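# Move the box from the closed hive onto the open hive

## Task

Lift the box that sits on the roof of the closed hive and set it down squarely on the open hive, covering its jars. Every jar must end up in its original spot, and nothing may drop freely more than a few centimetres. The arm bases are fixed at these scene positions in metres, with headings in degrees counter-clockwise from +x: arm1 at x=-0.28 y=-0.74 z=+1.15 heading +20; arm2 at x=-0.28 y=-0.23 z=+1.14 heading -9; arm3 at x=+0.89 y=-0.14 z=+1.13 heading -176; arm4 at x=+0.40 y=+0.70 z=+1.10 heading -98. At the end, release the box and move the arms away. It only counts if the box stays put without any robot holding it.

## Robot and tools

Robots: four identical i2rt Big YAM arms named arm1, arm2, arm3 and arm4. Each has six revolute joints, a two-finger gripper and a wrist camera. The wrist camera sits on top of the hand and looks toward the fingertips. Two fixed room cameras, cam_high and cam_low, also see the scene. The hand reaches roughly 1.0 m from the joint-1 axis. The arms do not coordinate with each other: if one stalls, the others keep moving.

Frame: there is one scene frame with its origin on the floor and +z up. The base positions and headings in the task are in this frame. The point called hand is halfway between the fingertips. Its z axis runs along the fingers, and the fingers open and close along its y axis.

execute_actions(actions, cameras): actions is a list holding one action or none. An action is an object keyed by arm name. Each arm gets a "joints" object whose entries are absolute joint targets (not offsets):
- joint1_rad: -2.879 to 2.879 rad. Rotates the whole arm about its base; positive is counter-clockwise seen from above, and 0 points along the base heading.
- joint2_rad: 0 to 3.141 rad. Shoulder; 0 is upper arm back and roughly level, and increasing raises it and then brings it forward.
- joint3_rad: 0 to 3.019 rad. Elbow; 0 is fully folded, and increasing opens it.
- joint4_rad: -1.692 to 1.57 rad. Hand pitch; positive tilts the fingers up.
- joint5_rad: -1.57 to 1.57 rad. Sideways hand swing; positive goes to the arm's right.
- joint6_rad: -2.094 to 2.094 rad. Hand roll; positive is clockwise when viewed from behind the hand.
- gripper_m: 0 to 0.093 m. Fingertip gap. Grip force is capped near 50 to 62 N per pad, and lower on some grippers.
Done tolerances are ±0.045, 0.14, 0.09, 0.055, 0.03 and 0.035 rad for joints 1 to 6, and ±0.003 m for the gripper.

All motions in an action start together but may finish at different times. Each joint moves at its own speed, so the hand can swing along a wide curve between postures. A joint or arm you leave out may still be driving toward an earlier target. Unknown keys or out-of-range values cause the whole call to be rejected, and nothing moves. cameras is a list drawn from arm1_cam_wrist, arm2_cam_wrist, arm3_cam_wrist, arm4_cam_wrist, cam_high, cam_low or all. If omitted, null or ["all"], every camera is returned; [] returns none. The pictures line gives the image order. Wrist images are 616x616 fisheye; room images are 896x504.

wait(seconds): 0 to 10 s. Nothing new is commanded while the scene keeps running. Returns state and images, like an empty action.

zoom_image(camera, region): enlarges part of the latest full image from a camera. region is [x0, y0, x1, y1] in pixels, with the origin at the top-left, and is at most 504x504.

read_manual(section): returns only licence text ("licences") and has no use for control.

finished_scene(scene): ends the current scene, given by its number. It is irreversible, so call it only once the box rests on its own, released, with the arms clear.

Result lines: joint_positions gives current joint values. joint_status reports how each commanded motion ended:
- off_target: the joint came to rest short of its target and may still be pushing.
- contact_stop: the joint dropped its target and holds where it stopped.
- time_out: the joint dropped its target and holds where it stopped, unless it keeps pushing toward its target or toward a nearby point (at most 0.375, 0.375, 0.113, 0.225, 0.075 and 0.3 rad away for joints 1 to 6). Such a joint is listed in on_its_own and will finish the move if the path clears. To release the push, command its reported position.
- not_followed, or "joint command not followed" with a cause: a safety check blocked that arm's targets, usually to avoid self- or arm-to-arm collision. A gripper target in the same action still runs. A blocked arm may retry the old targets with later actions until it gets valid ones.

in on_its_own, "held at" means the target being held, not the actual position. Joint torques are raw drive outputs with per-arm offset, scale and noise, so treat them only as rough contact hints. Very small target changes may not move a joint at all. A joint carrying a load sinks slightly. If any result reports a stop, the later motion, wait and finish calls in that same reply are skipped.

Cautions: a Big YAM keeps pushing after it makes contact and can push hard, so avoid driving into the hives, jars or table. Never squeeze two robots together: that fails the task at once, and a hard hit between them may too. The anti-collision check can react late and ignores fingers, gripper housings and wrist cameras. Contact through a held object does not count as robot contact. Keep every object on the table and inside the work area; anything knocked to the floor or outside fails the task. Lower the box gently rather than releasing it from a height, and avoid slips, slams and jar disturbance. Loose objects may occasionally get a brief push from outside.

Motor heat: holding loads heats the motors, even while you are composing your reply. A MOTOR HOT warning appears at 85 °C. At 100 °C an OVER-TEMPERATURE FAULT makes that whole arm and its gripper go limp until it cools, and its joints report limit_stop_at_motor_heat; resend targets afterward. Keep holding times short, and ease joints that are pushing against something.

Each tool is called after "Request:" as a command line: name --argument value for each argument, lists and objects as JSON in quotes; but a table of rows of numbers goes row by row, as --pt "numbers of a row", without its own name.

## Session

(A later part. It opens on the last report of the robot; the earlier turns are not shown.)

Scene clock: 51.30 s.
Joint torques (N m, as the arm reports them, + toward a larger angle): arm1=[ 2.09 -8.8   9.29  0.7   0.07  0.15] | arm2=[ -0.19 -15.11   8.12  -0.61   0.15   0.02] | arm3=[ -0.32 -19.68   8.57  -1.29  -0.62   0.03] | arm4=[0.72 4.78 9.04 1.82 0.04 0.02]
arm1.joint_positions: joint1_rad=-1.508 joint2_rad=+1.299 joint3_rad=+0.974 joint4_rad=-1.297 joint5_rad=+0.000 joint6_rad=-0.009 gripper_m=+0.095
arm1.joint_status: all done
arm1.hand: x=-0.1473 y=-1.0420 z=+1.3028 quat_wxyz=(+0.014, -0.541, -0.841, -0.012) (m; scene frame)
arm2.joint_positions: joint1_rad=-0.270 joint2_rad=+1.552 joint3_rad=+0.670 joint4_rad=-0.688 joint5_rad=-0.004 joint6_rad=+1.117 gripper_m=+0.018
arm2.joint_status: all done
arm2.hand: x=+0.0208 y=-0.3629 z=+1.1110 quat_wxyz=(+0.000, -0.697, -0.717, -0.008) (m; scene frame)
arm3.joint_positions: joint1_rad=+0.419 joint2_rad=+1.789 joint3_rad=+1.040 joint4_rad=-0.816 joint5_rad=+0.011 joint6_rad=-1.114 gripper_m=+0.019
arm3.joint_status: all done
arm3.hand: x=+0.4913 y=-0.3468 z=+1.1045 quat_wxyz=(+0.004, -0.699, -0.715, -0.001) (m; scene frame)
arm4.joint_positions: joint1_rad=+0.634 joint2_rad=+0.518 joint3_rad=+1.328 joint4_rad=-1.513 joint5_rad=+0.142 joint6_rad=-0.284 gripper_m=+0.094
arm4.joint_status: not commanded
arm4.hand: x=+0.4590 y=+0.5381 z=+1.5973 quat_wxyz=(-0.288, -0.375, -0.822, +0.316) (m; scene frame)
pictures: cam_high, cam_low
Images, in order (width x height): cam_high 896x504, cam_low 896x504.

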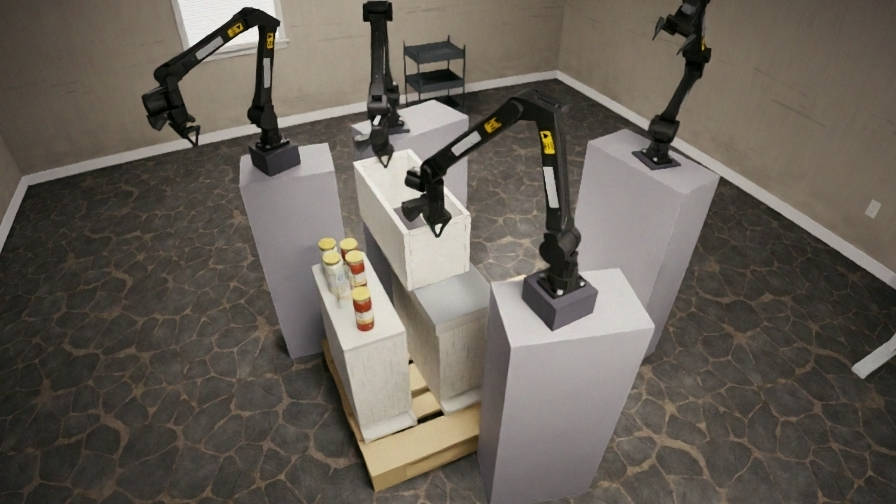

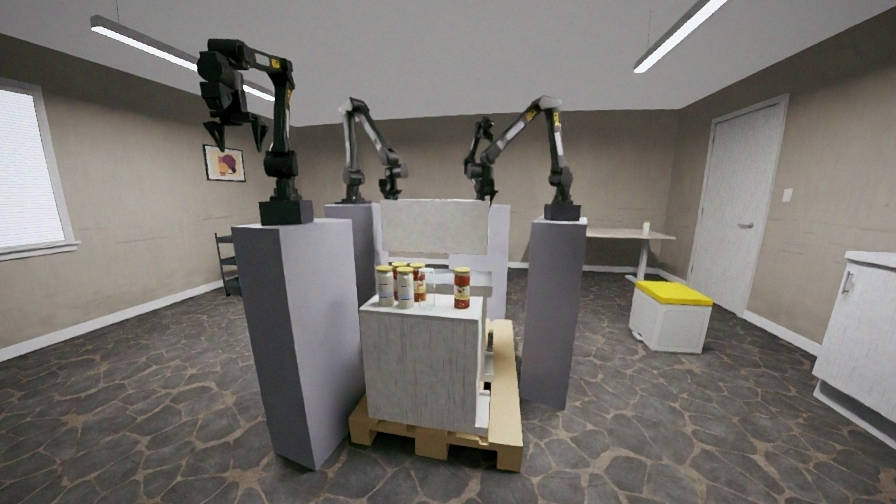

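Clearance about 4 cm. Use larger sag compensation.

Request:
execute_actions --actions '[{"arm2":{"joints":{"joint1_rad":-0.563,"joint2_rad":1.595,"joint3_rad":0.885,"joint4_rad":-0.76,"joint6_rad":0.83}},"arm3":{"joints":{"joint1_rad":0.61,"joint2_rad":1.853,"joint3_rad":1.34,"joint4_rad":-0.94,"joint6_rad":-0.926}}}]' --cameras '[]'

Request:
execute_actions --actions '[{"arm2":{"joints":{"joint1_rad":-0.76,"joint2_rad":1.753,"joint3_rad":1.13,"joint4_rad":-0.837,"joint6_rad":0.632}},"arm3":{"joints":{"joint1_rad":0.752,"joint2_rad":2.025,"joint3_rad":1.655,"joint4_rad":-1.066,"joint6_rad":-0.784}}}]' --cameras '["arm2_cam_wrist","arm3_cam_wrist","cam_low","cam_high"]'

Scene clock: 55.37 s.
Joint torques (N m, as the arm reports them, + toward a larger angle): arm1=[ 2.1  -8.85  9.35  0.72  0.09  0.14] | arm2=[ -0.25 -18.3    9.07   0.06   0.06   0.  ] | arm3=[  0.01 -24.07   9.44  -0.48  -0.49  -0.09] | arm4=[0.67 4.67 9.03 1.82 0.04 0.02]
arm1.joint_positions: joint1_rad=-1.508 joint2_rad=+1.299 joint3_rad=+0.974 joint4_rad=-1.297 joint5_rad=+0.000 joint6_rad=-0.009 gripper_m=+0.095
arm1.joint_status: not commanded
arm1.hand: x=-0.1473 y=-1.0420 z=+1.3028 quat_wxyz=(+0.014, -0.541, -0.841, -0.012) (m; scene frame)
arm2.joint_positions: joint1_rad=-0.564 joint2_rad=+1.660 joint3_rad=+0.838 joint4_rad=-0.749 joint5_rad=+0.000 joint6_rad=+0.831 gripper_m=+0.018
arm2.joint_status: all done
arm2.hand: x=+0.0117 y=-0.4814 z=+1.1160 quat_wxyz=(+0.000, -0.700, -0.714, -0.007) (m; scene frame)
arm3.joint_positions: joint1_rad=+0.614 joint2_rad=+1.929 joint3_rad=+1.284 joint4_rad=-0.923 joint5_rad=+0.008 joint6_rad=-0.913 gripper_m=+0.019
arm3.joint_status: all done
arm3.hand: x=+0.4824 y=-0.4669 z=+1.1108 quat_wxyz=(+0.002, -0.700, -0.714, -0.001) (m; scene frame)
arm4.joint_positions: joint1_rad=+0.634 joint2_rad=+0.518 joint3_rad=+1.328 joint4_rad=-1.513 joint5_rad=+0.142 joint6_rad=-0.284 gripper_m=+0.094
arm4.joint_status: not commanded
arm4.hand: x=+0.4590 y=+0.5381 z=+1.5973 quat_wxyz=(-0.288, -0.375, -0.822, +0.316) (m; scene frame)
pictures: none
No camera images: the call's "cameras" was empty. Leave "cameras" out to get every camera's image.

Scene clock: 56.60 s.
Joint torques (N m, as the arm reports them, + toward a larger angle): arm1=[ 2.12 -8.84  9.32  0.72  0.08  0.13] | arm2=[ -0.32 -23.28  10.13  -0.16   0.1    0.02] | arm3=[ -0.17 -28.89  10.94  -0.8   -0.66   0.  ] | arm4=[0.64 4.68 9.03 1.83 0.05 0.03]
arm1.joint_positions: joint1_rad=-1.508 joint2_rad=+1.299 joint3_rad=+0.974 joint4_rad=-1.297 joint5_rad=+0.000 joint6_rad=-0.009 gripper_m=+0.095
arm1.joint_status: not commanded
arm1.hand: x=-0.1473 y=-1.0420 z=+1.3028 quat_wxyz=(+0.014, -0.541, -0.841, -0.012) (m; scene frame)
arm2.joint_positions: joint1_rad=-0.761 joint2_rad=+1.834 joint3_rad=+1.071 joint4_rad=-0.821 joint5_rad=-0.001 joint6_rad=+0.634 gripper_m=+0.018
arm2.joint_status: all done
arm2.hand: x=+0.0029 y=-0.5925 z=+1.1078 quat_wxyz=(+0.006, -0.700, -0.714, -0.008) (m; scene frame)
arm3.joint_positions: joint1_rad=+0.751 joint2_rad=+2.119 joint3_rad=+1.583 joint4_rad=-1.042 joint5_rad=+0.013 joint6_rad=-0.779 gripper_m=+0.019
arm3.joint_status: all done
arm3.hand: x=+0.4753 y=-0.5769 z=+1.1023 quat_wxyz=(+0.004, -0.700, -0.714, -0.005) (m; scene frame)
arm4.joint_positions: joint1_rad=+0.634 joint2_rad=+0.518 joint3_rad=+1.328 joint4_rad=-1.513 joint5_rad=+0.142 joint6_rad=-0.284 gripper_m=+0.094
arm4.joint_status: not commanded
arm4.hand: x=+0.4590 y=+0.5381 z=+1.5973 quat_wxyz=(-0.288, -0.375, -0.822, +0.316) (m; scene frame)
pictures: arm2_cam_wrist, arm3_cam_wrist, cam_high, cam_low
Images, in order (width x height): arm2_cam_wrist 616x616, arm3_cam_wrist 616x616, cam_high 896x504, cam_low 896x504.

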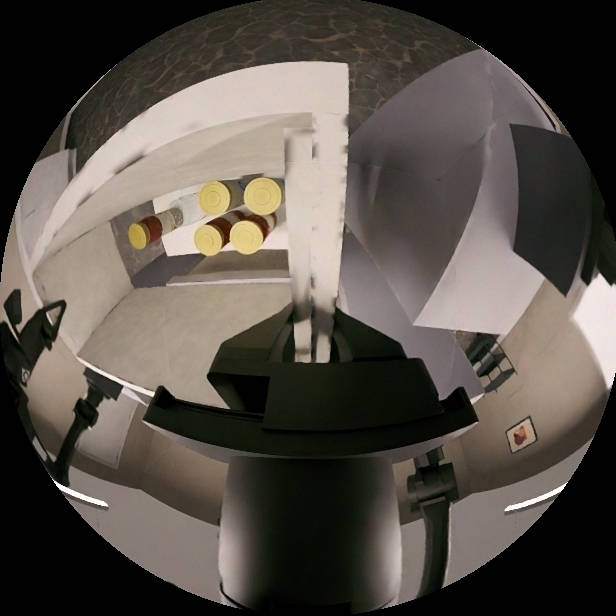

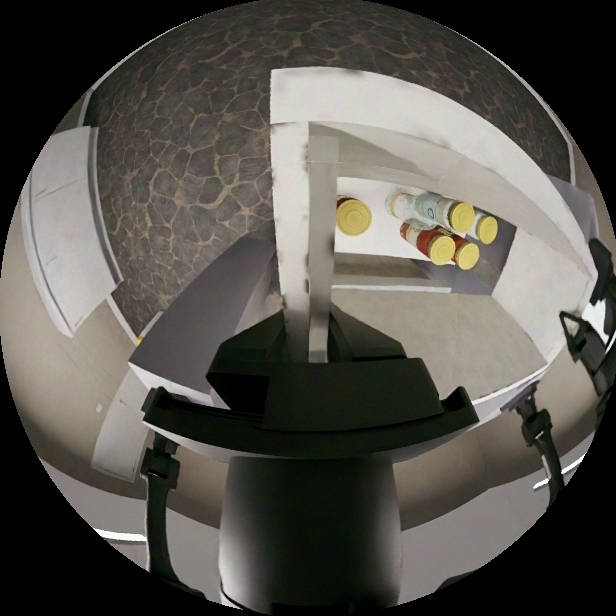

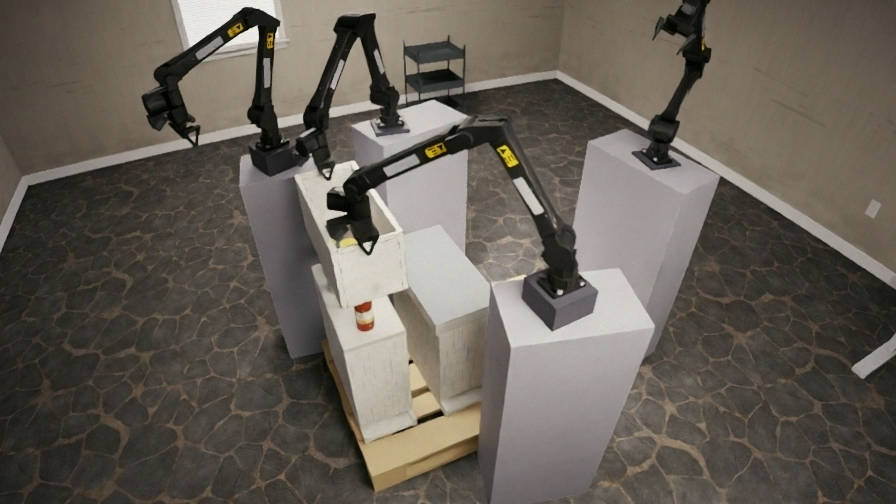

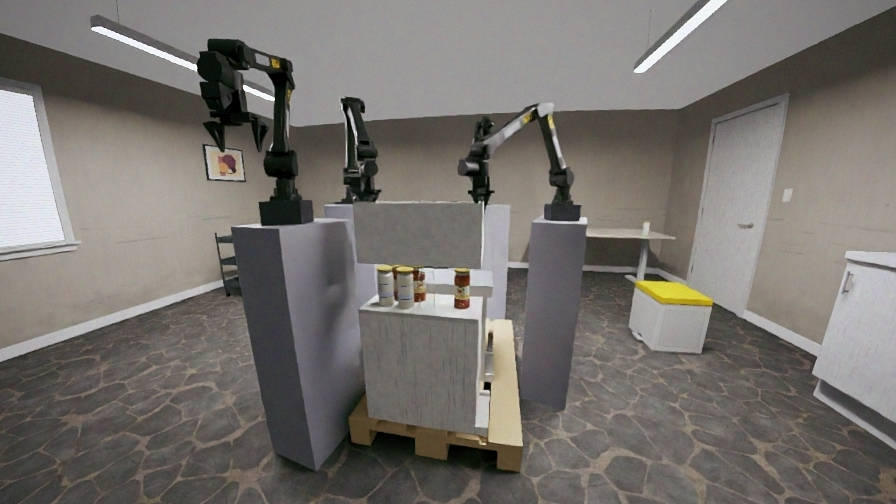

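Request:
zoom_image --camera "arm2_cam_wrist" --region '[110,140,330,310]'

Request:
zoom_image --camera "arm3_cam_wrist" --region '[300,140,520,310]'

Request:
zoom_image --camera "cam_low" --region '[330,180,510,360]'

Region (110, 140, 330, 310) of arm2_cam_wrist's 616x616 image, scaled by 2.291, with more detail than that image has; it fills the top 389 rows of this view, and the rest is white.

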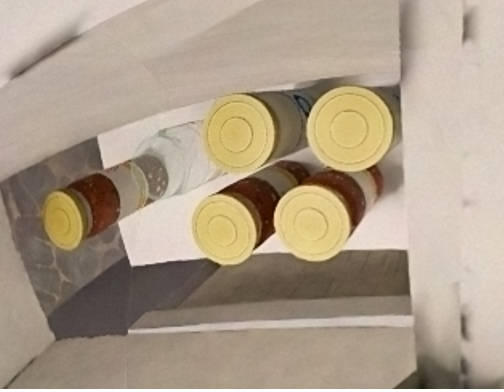

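Region (300, 140, 520, 310) of arm3_cam_wrist's 616x616 image, scaled by 2.291, with more detail than that image has; it fills the top 389 rows of this view, and the rest is white.

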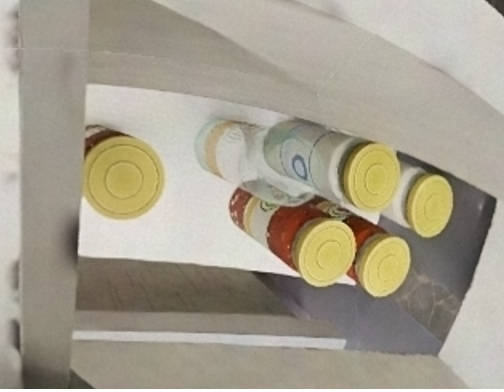

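Region (330, 180, 510, 360) of cam_low's 896x504 image, scaled by 2.800, with more detail than that image has.

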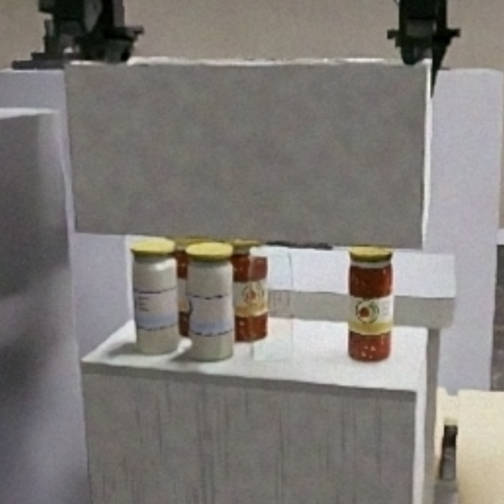

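Request:
execute_actions --actions '[{"arm2":{"joints":{"joint1_rad":-0.783,"joint2_rad":1.805,"joint3_rad":1.153,"joint4_rad":-0.777,"joint6_rad":0.607}},"arm3":{"joints":{"joint1_rad":0.772,"joint2_rad":2.078,"joint3_rad":1.704,"joint4_rad":-1.029,"joint6_rad":-0.76}}}]' --cameras '["arm2_cam_wrist","arm3_cam_wrist","cam_low","cam_high"]'

Request:
zoom_image --camera "cam_high" --region '[260,150,460,400]'

Scene clock: 68.40 s.
Joint torques (N m, as the arm reports them, + toward a larger angle): arm1=[ 2.09 -8.73  9.29  0.73  0.08  0.14] | arm2=[ -0.77 -22.91  11.79   0.54   0.1   -0.09] | arm3=[  1.16 -28.86  12.81  -0.13  -0.65   0.18] | arm4=[0.7  4.65 9.03 1.85 0.05 0.02]
arm1.joint_positions: joint1_rad=-1.508 joint2_rad=+1.299 joint3_rad=+0.974 joint4_rad=-1.297 joint5_rad=+0.000 joint6_rad=-0.009 gripper_m=+0.095
arm1.joint_status: not commanded
arm1.hand: x=-0.1473 y=-1.0420 z=+1.3028 quat_wxyz=(+0.014, -0.541, -0.841, -0.012) (m; scene frame)
arm2.joint_positions: joint1_rad=-0.774 joint2_rad=+1.880 joint3_rad=+1.071 joint4_rad=-0.781 joint5_rad=-0.002 joint6_rad=+0.620 gripper_m=+0.018
arm2.joint_status: all done
arm2.hand: x=-0.0007 y=-0.5974 z=+1.0871 quat_wxyz=(+0.010, -0.700, -0.714, -0.009) (m; scene frame)
arm3.joint_positions: joint1_rad=+0.752 joint2_rad=+2.164 joint3_rad=+1.603 joint4_rad=-1.021 joint5_rad=+0.012 joint6_rad=-0.774 gripper_m=+0.019
arm3.joint_status: joint3_rad time_out (moved +0.020 of +0.121); the others done
arm3.on_its_own: joint3_rad reads +1.603 and still pushes toward +1.704 since a time_out
arm3.hand: x=+0.4715 y=-0.5822 z=+1.0826 quat_wxyz=(+0.004, -0.701, -0.713, -0.007) (m; scene frame)
arm4.joint_positions: joint1_rad=+0.634 joint2_rad=+0.518 joint3_rad=+1.328 joint4_rad=-1.513 joint5_rad=+0.142 joint6_rad=-0.284 gripper_m=+0.094
arm4.joint_status: not commanded
arm4.hand: x=+0.4590 y=+0.5381 z=+1.5973 quat_wxyz=(-0.288, -0.375, -0.822, +0.316) (m; scene frame)
pictures: arm2_cam_wrist, arm3_cam_wrist, cam_high, cam_low
Images, in order (width x height): arm2_cam_wrist 616x616, arm3_cam_wrist 616x616, cam_high 896x504, cam_low 896x504.

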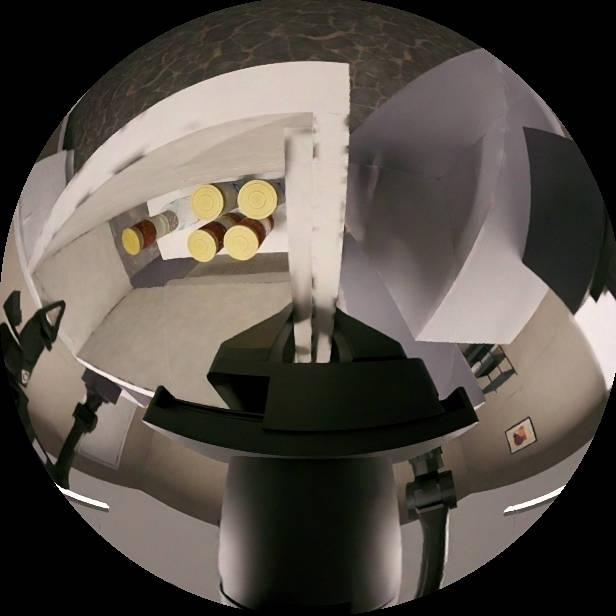

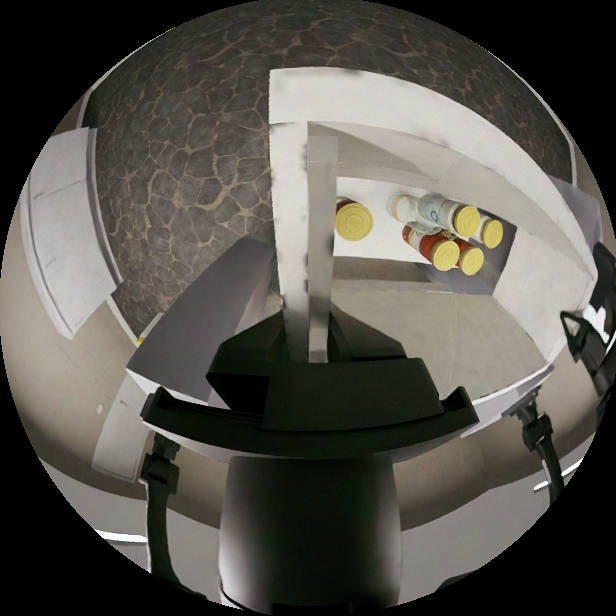

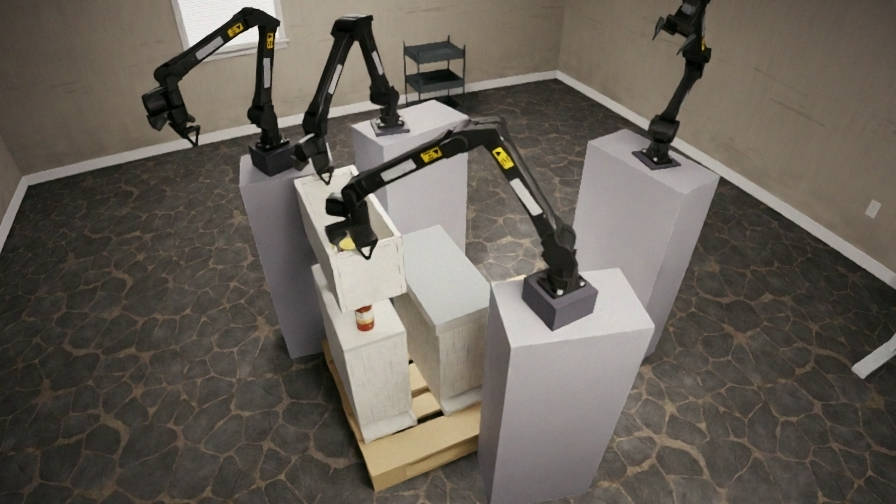

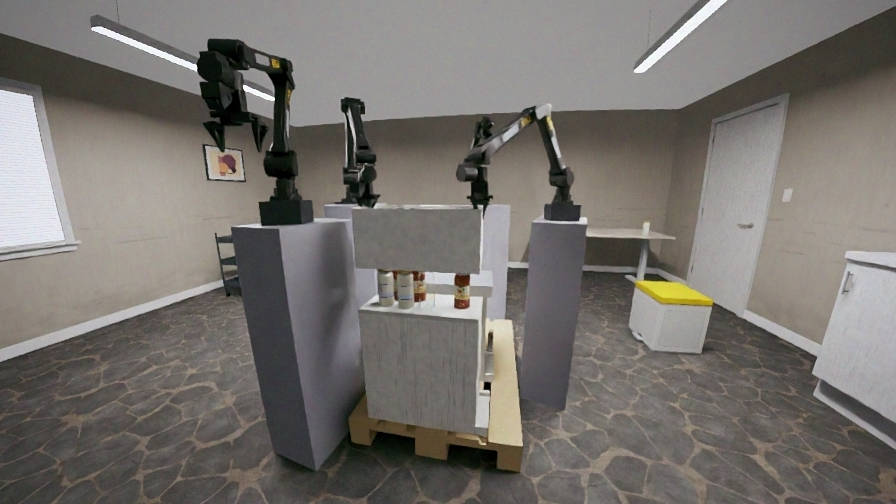

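Region (260, 150, 460, 400) of cam_high's 896x504 image, scaled by 2.016, with more detail than that image has; it fills the left 403 columns of this view, and the rest is white.

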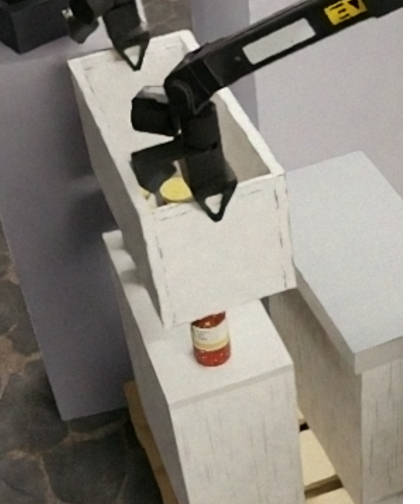

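Request:
execute_actions --actions '[{"arm2":{"joints":{"joint1_rad":-0.79,"joint3_rad":1.18,"joint4_rad":-0.765,"joint6_rad":0.595}},"arm3":{"joints":{"joint1_rad":0.795,"joint3_rad":1.73,"joint6_rad":-0.745}}}]' --cameras '["arm2_cam_wrist","arm3_cam_wrist","cam_low","cam_high"]'

Request:
zoom_image --camera "cam_high" --region '[260,150,460,400]'

Scene clock: 72.83 s.
Joint torques (N m, as the arm reports them, + toward a larger angle): arm1=[ 2.18 -8.81  9.3   0.74  0.08  0.13] | arm2=[ -1.07 -22.78  12.35   0.77  -0.09  -0.14] | arm3=[  1.37 -28.98  13.1   -0.1   -0.37   0.09] | arm4=[0.63 4.64 9.04 1.83 0.04 0.02]
arm1.joint_positions: joint1_rad=-1.508 joint2_rad=+1.299 joint3_rad=+0.974 joint4_rad=-1.297 joint5_rad=+0.000 joint6_rad=-0.009 gripper_m=+0.095
arm1.joint_status: not commanded
arm1.hand: x=-0.1473 y=-1.0420 z=+1.3028 quat_wxyz=(+0.014, -0.541, -0.841, -0.012) (m; scene frame)
arm2.joint_positions: joint1_rad=-0.781 joint2_rad=+1.880 joint3_rad=+1.091 joint4_rad=-0.774 joint5_rad=+0.003 joint6_rad=+0.617 gripper_m=+0.018
arm2.joint_status: all done
arm2.hand: x=+0.0032 y=-0.6097 z=+1.0923 quat_wxyz=(-0.003, -0.702, -0.713, -0.005) (m; scene frame)
arm3.joint_positions: joint1_rad=+0.772 joint2_rad=+2.164 joint3_rad=+1.623 joint4_rad=-1.021 joint5_rad=+0.005 joint6_rad=-0.750 gripper_m=+0.019
arm3.joint_status: joint3_rad time_out (moved +0.020 of +0.127); the others done
arm3.on_its_own: joint3_rad reads +1.623 and still pushes toward +1.730 since a time_out
arm3.hand: x=+0.4751 y=-0.5981 z=+1.0894 quat_wxyz=(+0.000, -0.703, -0.712, +0.003) (m; scene frame)
arm4.joint_positions: joint1_rad=+0.634 joint2_rad=+0.518 joint3_rad=+1.328 joint4_rad=-1.513 joint5_rad=+0.142 joint6_rad=-0.284 gripper_m=+0.094
arm4.joint_status: not commanded
arm4.hand: x=+0.4590 y=+0.5381 z=+1.5973 quat_wxyz=(-0.288, -0.375, -0.822, +0.316) (m; scene frame)
pictures: arm2_cam_wrist, arm3_cam_wrist, cam_high, cam_low
Images, in order (width x height): arm2_cam_wrist 616x616, arm3_cam_wrist 616x616, cam_high 896x504, cam_low 896x504.

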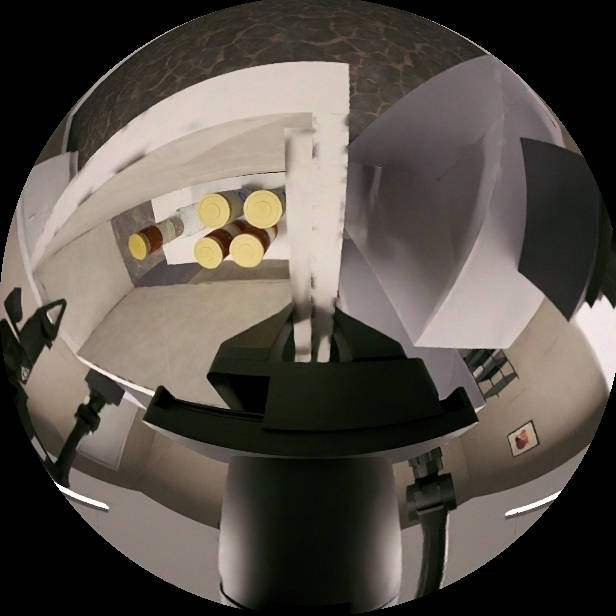

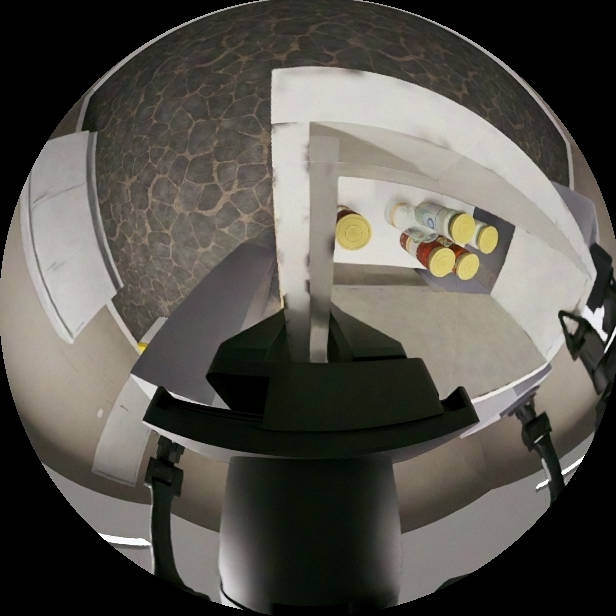

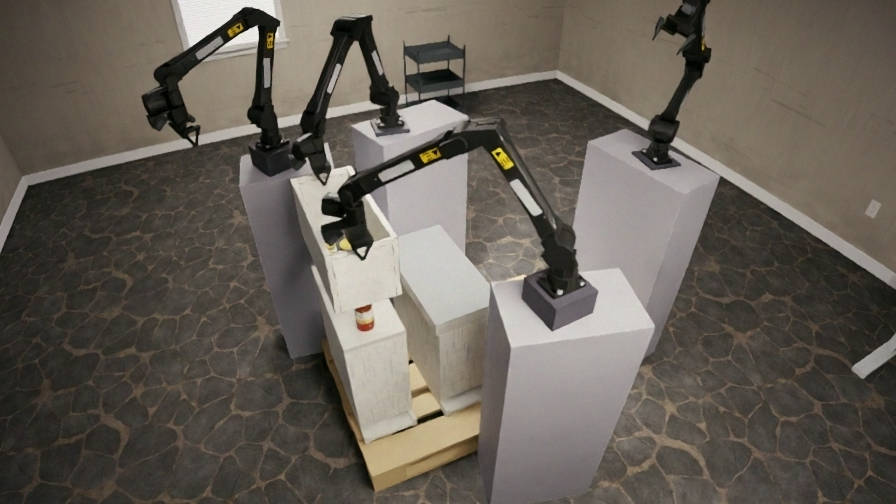

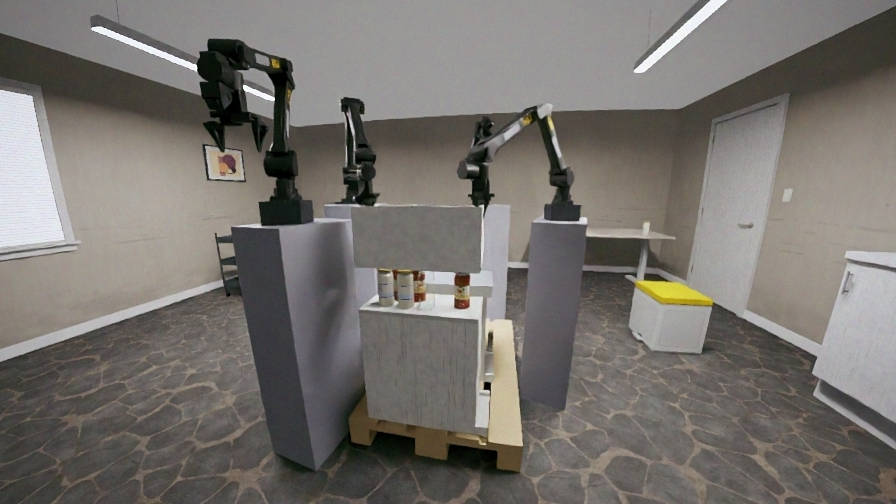

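Region (260, 150, 460, 400) of cam_high's 896x504 image, scaled by 2.016, with more detail than that image has; it fills the left 403 columns of this view, and the rest is white.

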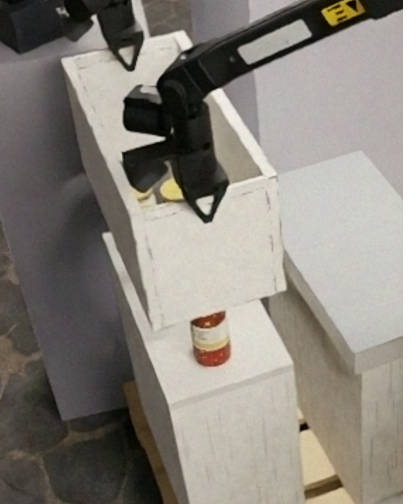

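Request:
execute_actions --actions '[{"arm2":{"joints":{"joint1_rad":-0.78,"joint2_rad":1.937,"joint3_rad":1.135,"joint4_rad":-0.635,"joint6_rad":0.617}},"arm3":{"joints":{"joint1_rad":0.775,"joint2_rad":2.178,"joint3_rad":1.685,"joint4_rad":-0.92,"joint6_rad":-0.75}}}]' --cameras '["arm2_cam_wrist","arm3_cam_wrist","cam_low"]'

Scene clock: 76.47 s.
Joint torques (N m, as the arm reports them, + toward a larger angle): arm1=[ 2.18 -8.8   9.32  0.72  0.08  0.14] | arm2=[ -0.05 -26.54   7.99   0.61  -0.12  -0.05] | arm3=[  0.38 -32.18   9.8   -0.24  -0.6    0.02] | arm4=[0.7  4.68 9.03 1.83 0.04 0.02]
arm1.joint_positions: joint1_rad=-1.508 joint2_rad=+1.299 joint3_rad=+0.974 joint4_rad=-1.297 joint5_rad=+0.000 joint6_rad=-0.009 gripper_m=+0.095
arm1.joint_status: not commanded
arm1.hand: x=-0.1473 y=-1.0420 z=+1.3028 quat_wxyz=(+0.014, -0.541, -0.841, -0.012) (m; scene frame)
arm2.joint_positions: joint1_rad=-0.782 joint2_rad=+2.042 joint3_rad=+1.091 joint4_rad=-0.638 joint5_rad=+0.003 joint6_rad=+0.621 gripper_m=+0.018
arm2.joint_status: all done
arm2.hand: x=+0.0030 y=-0.6082 z=+1.0193 quat_wxyz=(+0.009, -0.703, -0.711, -0.007) (m; scene frame)
arm3.joint_positions: joint1_rad=+0.771 joint2_rad=+2.291 joint3_rad=+1.623 joint4_rad=-0.913 joint5_rad=+0.011 joint6_rad=-0.748 gripper_m=+0.019
arm3.joint_status: all done
arm3.hand: x=+0.4742 y=-0.5975 z=+1.0131 quat_wxyz=(+0.003, -0.704, -0.711, -0.007) (m; scene frame)
arm4.joint_positions: joint1_rad=+0.634 joint2_rad=+0.518 joint3_rad=+1.328 joint4_rad=-1.513 joint5_rad=+0.142 joint6_rad=-0.284 gripper_m=+0.094
arm4.joint_status: not commanded
arm4.hand: x=+0.4590 y=+0.5381 z=+1.5973 quat_wxyz=(-0.288, -0.375, -0.822, +0.316) (m; scene frame)
pictures: arm2_cam_wrist, arm3_cam_wrist, cam_low
Images, in order (width x height): arm2_cam_wrist 616x616, arm3_cam_wrist 616x616, cam_low 896x504.

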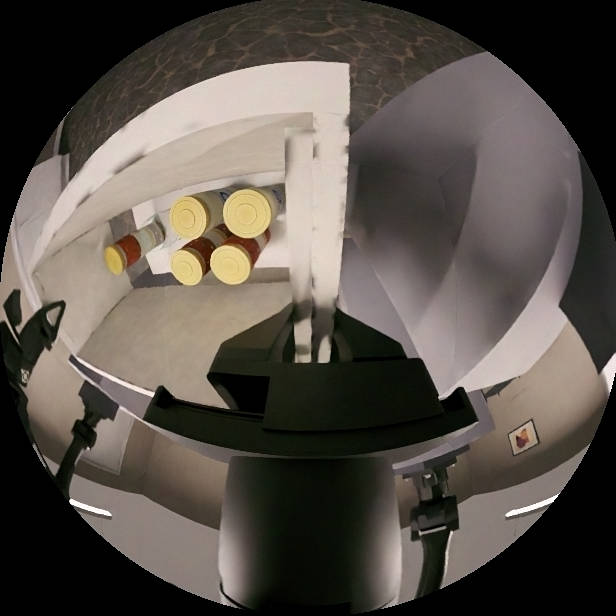

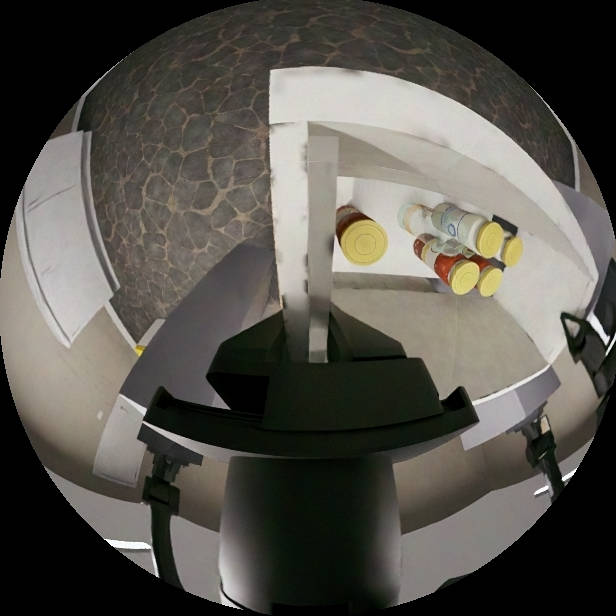

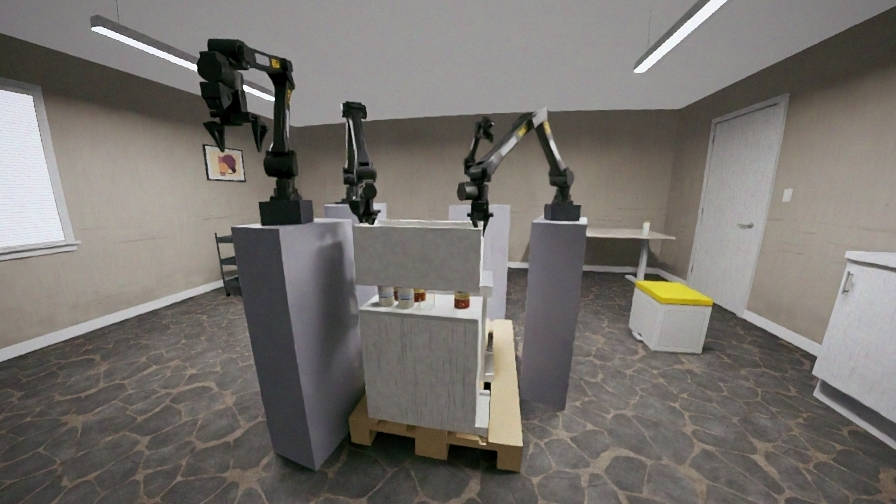

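Request:
execute_actions --actions '[{"arm2":{"joints":{"joint2_rad":2.10,"joint4_rad":-0.45}},"arm3":{"joints":{"joint2_rad":2.298,"joint4_rad":-0.78}}}]' --cameras '["arm2_cam_wrist","arm3_cam_wrist","cam_low","cam_high"]'

Request:
zoom_image --camera "cam_high" --region '[280,200,440,400]'

Request:
zoom_image --camera "cam_low" --region '[340,220,500,360]'

Scene clock: 82.57 s.
Joint torques (N m, as the arm reports them, + toward a larger angle): arm1=[ 2.21 -8.87  9.3   0.75  0.07  0.14] | arm2=[  0.06 -27.05   7.03   0.71  -0.21  -0.08] | arm3=[  0.41 -32.22   9.06   0.09  -0.37  -0.04] | arm4=[0.68 4.74 9.02 1.85 0.05 0.02]
arm1.joint_positions: joint1_rad=-1.508 joint2_rad=+1.299 joint3_rad=+0.974 joint4_rad=-1.297 joint5_rad=+0.000 joint6_rad=-0.009 gripper_m=+0.095
arm1.joint_status: not commanded
arm1.hand: x=-0.1473 y=-1.0420 z=+1.3028 quat_wxyz=(+0.014, -0.541, -0.841, -0.012) (m; scene frame)
arm2.joint_positions: joint1_rad=-0.779 joint2_rad=+2.202 joint3_rad=+1.091 joint4_rad=-0.458 joint5_rad=+0.006 joint6_rad=+0.627 gripper_m=+0.018
arm2.joint_status: all done
arm2.hand: x=+0.0035 y=-0.6059 z=+0.9469 quat_wxyz=(-0.001, -0.704, -0.710, -0.003) (m; scene frame)
arm3.joint_positions: joint1_rad=+0.769 joint2_rad=+2.410 joint3_rad=+1.623 joint4_rad=-0.778 joint5_rad=+0.006 joint6_rad=-0.745 gripper_m=+0.019
arm3.joint_status: all done
arm3.hand: x=+0.4743 y=-0.5975 z=+0.9417 quat_wxyz=(+0.000, -0.705, -0.709, +0.001) (m; scene frame)
arm4.joint_positions: joint1_rad=+0.634 joint2_rad=+0.518 joint3_rad=+1.328 joint4_rad=-1.513 joint5_rad=+0.142 joint6_rad=-0.284 gripper_m=+0.094
arm4.joint_status: not commanded
arm4.hand: x=+0.4590 y=+0.5381 z=+1.5973 quat_wxyz=(-0.288, -0.375, -0.822, +0.316) (m; scene frame)
pictures: arm2_cam_wrist, arm3_cam_wrist, cam_high, cam_low
Images, in order (width x height): arm2_cam_wrist 616x616, arm3_cam_wrist 616x616, cam_high 896x504, cam_low 896x504.

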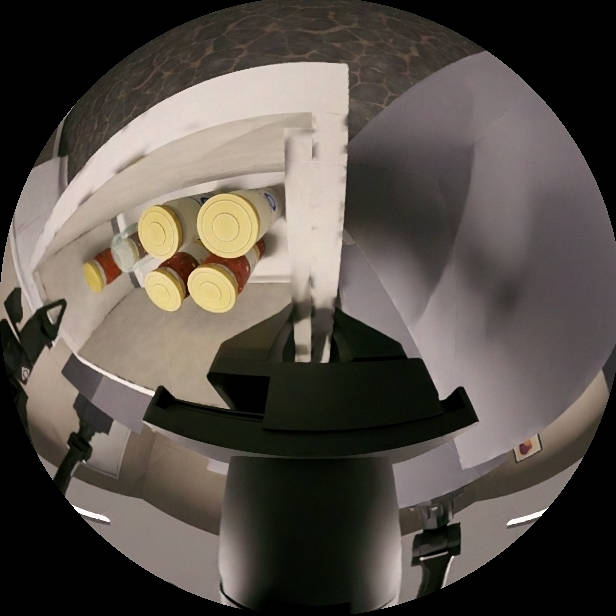

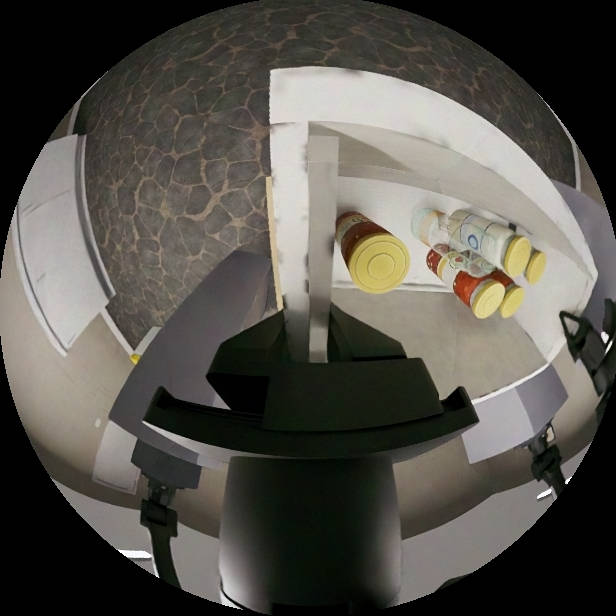

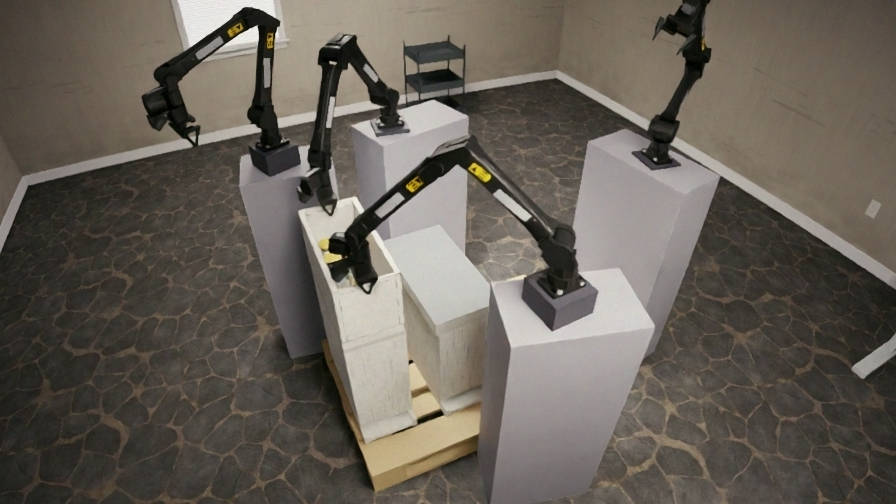

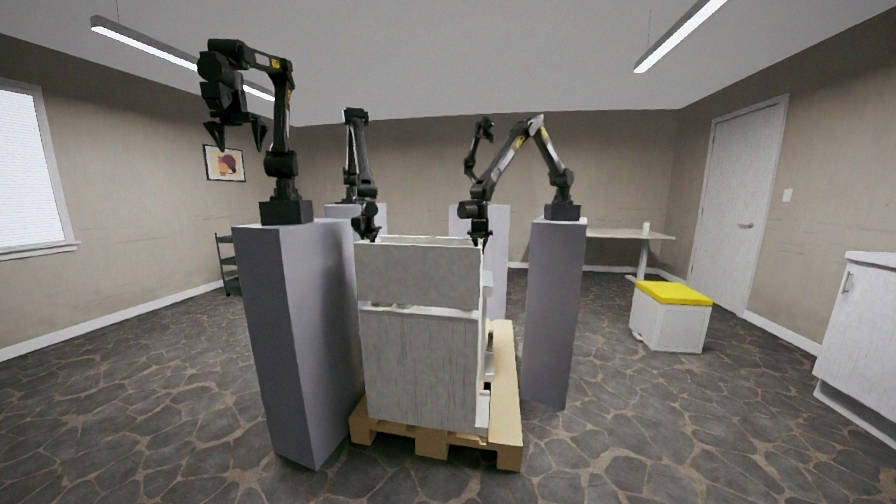

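Region (280, 200, 440, 400) of cam_high's 896x504 image, scaled by 2.520, with more detail than that image has; it fills the left 403 columns of this view, and the rest is white.

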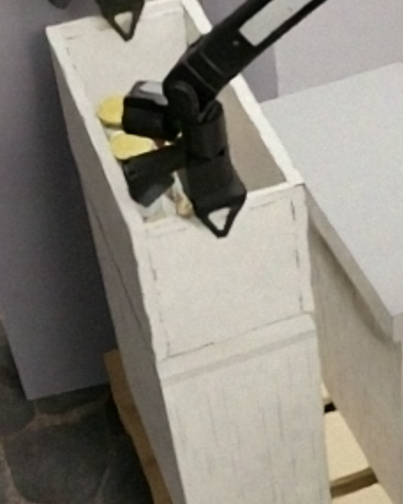

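Region (340, 220, 500, 360) of cam_low's 896x504 image, scaled by 3.150, with more detail than that image has; it fills the top 441 rows of this view, and the rest is white.

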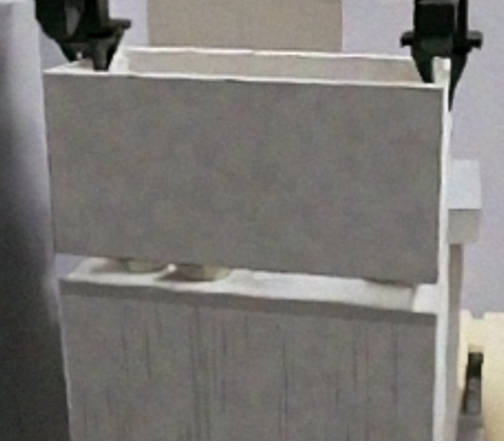

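Request:
execute_actions --actions '[{"arm2":{"joints":{"joint2_rad":2.18,"joint3_rad":1.17,"joint4_rad":-0.39}},"arm3":{"joints":{"joint2_rad":2.36,"joint3_rad":1.71,"joint4_rad":-0.735}}}]' --cameras '["arm2_cam_wrist","cam_low","cam_high"]'

Request:
zoom_image --camera "cam_high" --region '[280,200,440,400]'

Request:
zoom_image --camera "cam_low" --region '[340,220,500,360]'

Scene clock: 87.53 s.
Joint torques (N m, as the arm reports them, + toward a larger angle): arm1=[ 2.13 -8.77  9.3   0.71  0.08  0.14] | arm2=[ -0.07 -25.26   7.64   1.26  -0.19  -0.02] | arm3=[ -0.06 -30.23  10.43   0.27  -0.28   0.08] | arm4=[0.66 4.73 9.05 1.8  0.04 0.02]
arm1.joint_positions: joint1_rad=-1.508 joint2_rad=+1.299 joint3_rad=+0.974 joint4_rad=-1.297 joint5_rad=+0.000 joint6_rad=-0.009 gripper_m=+0.095
arm1.joint_status: not commanded
arm1.hand: x=-0.1473 y=-1.0420 z=+1.3028 quat_wxyz=(+0.014, -0.541, -0.841, -0.012) (m; scene frame)
arm2.joint_positions: joint1_rad=-0.779 joint2_rad=+2.263 joint3_rad=+1.109 joint4_rad=-0.409 joint5_rad=+0.005 joint6_rad=+0.622 gripper_m=+0.018
arm2.joint_status: all done
arm2.hand: x=+0.0051 y=-0.6075 z=+0.9226 quat_wxyz=(-0.004, -0.702, -0.712, -0.003) (m; scene frame)
arm3.joint_positions: joint1_rad=+0.769 joint2_rad=+2.448 joint3_rad=+1.624 joint4_rad=-0.738 joint5_rad=+0.004 joint6_rad=-0.749 gripper_m=+0.019
arm3.joint_status: all done
arm3.hand: x=+0.4761 y=-0.5962 z=+0.9192 quat_wxyz=(-0.001, -0.704, -0.710, +0.003) (m; scene frame)
arm4.joint_positions: joint1_rad=+0.634 joint2_rad=+0.518 joint3_rad=+1.328 joint4_rad=-1.513 joint5_rad=+0.142 joint6_rad=-0.284 gripper_m=+0.094
arm4.joint_status: not commanded
arm4.hand: x=+0.4590 y=+0.5381 z=+1.5973 quat_wxyz=(-0.288, -0.375, -0.822, +0.316) (m; scene frame)
pictures: arm2_cam_wrist, cam_high, cam_low
Images, in order (width x height): arm2_cam_wrist 616x616, cam_high 896x504, cam_low 896x504.

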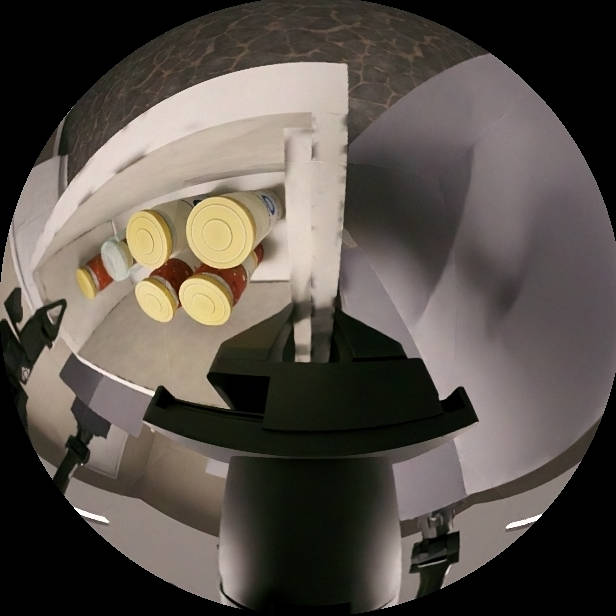

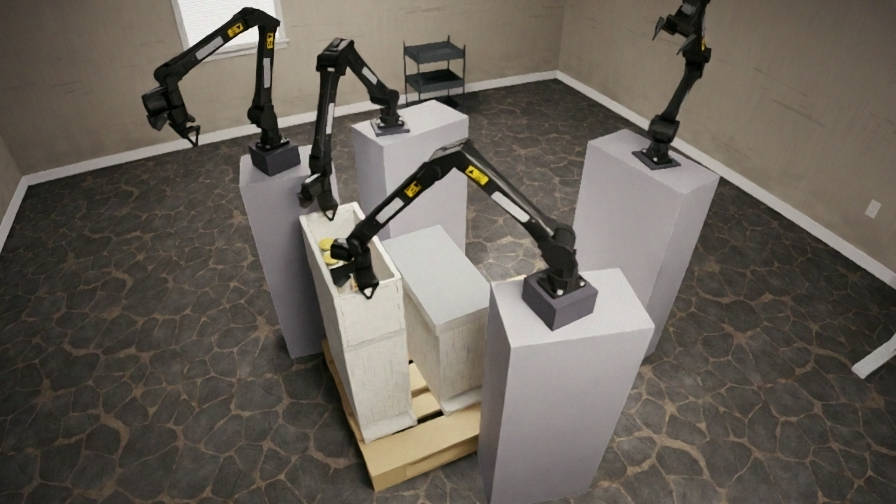

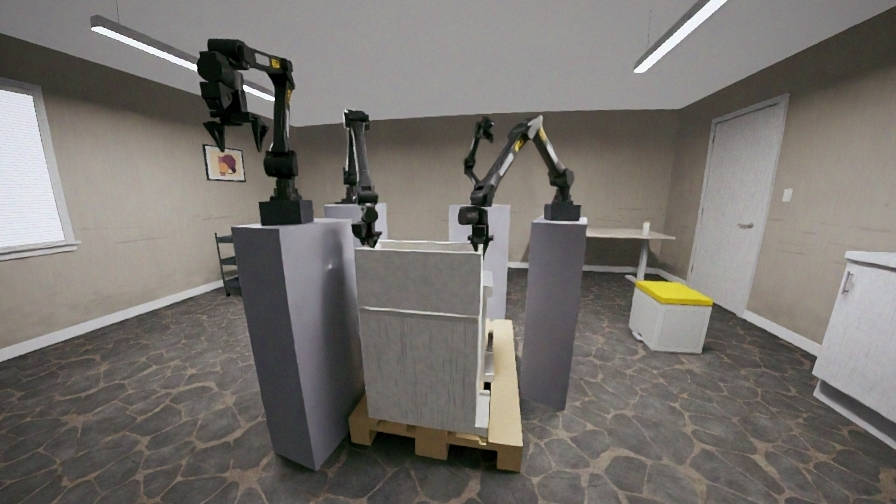

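Region (280, 200, 440, 400) of cam_high's 896x504 image, scaled by 2.520, with more detail than that image has; it fills the left 403 columns of this view, and the rest is white.

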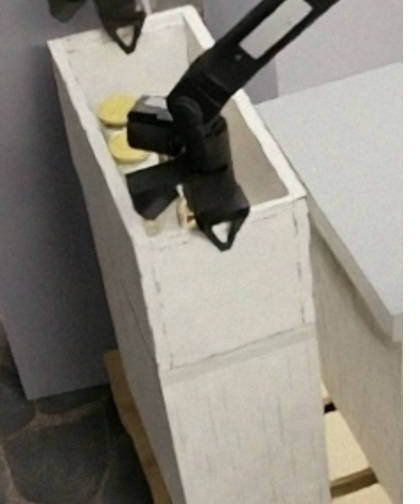

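Region (340, 220, 500, 360) of cam_low's 896x504 image, scaled by 3.150, with more detail than that image has; it fills the top 441 rows of this view, and the rest is white.

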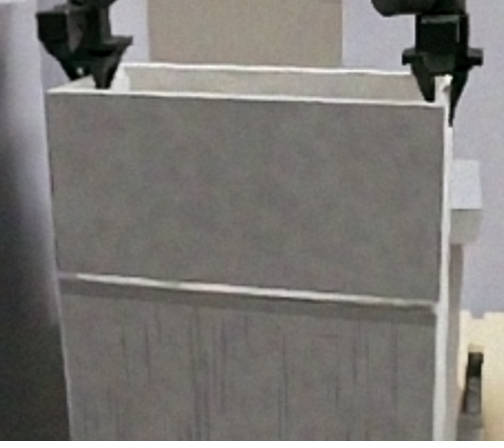

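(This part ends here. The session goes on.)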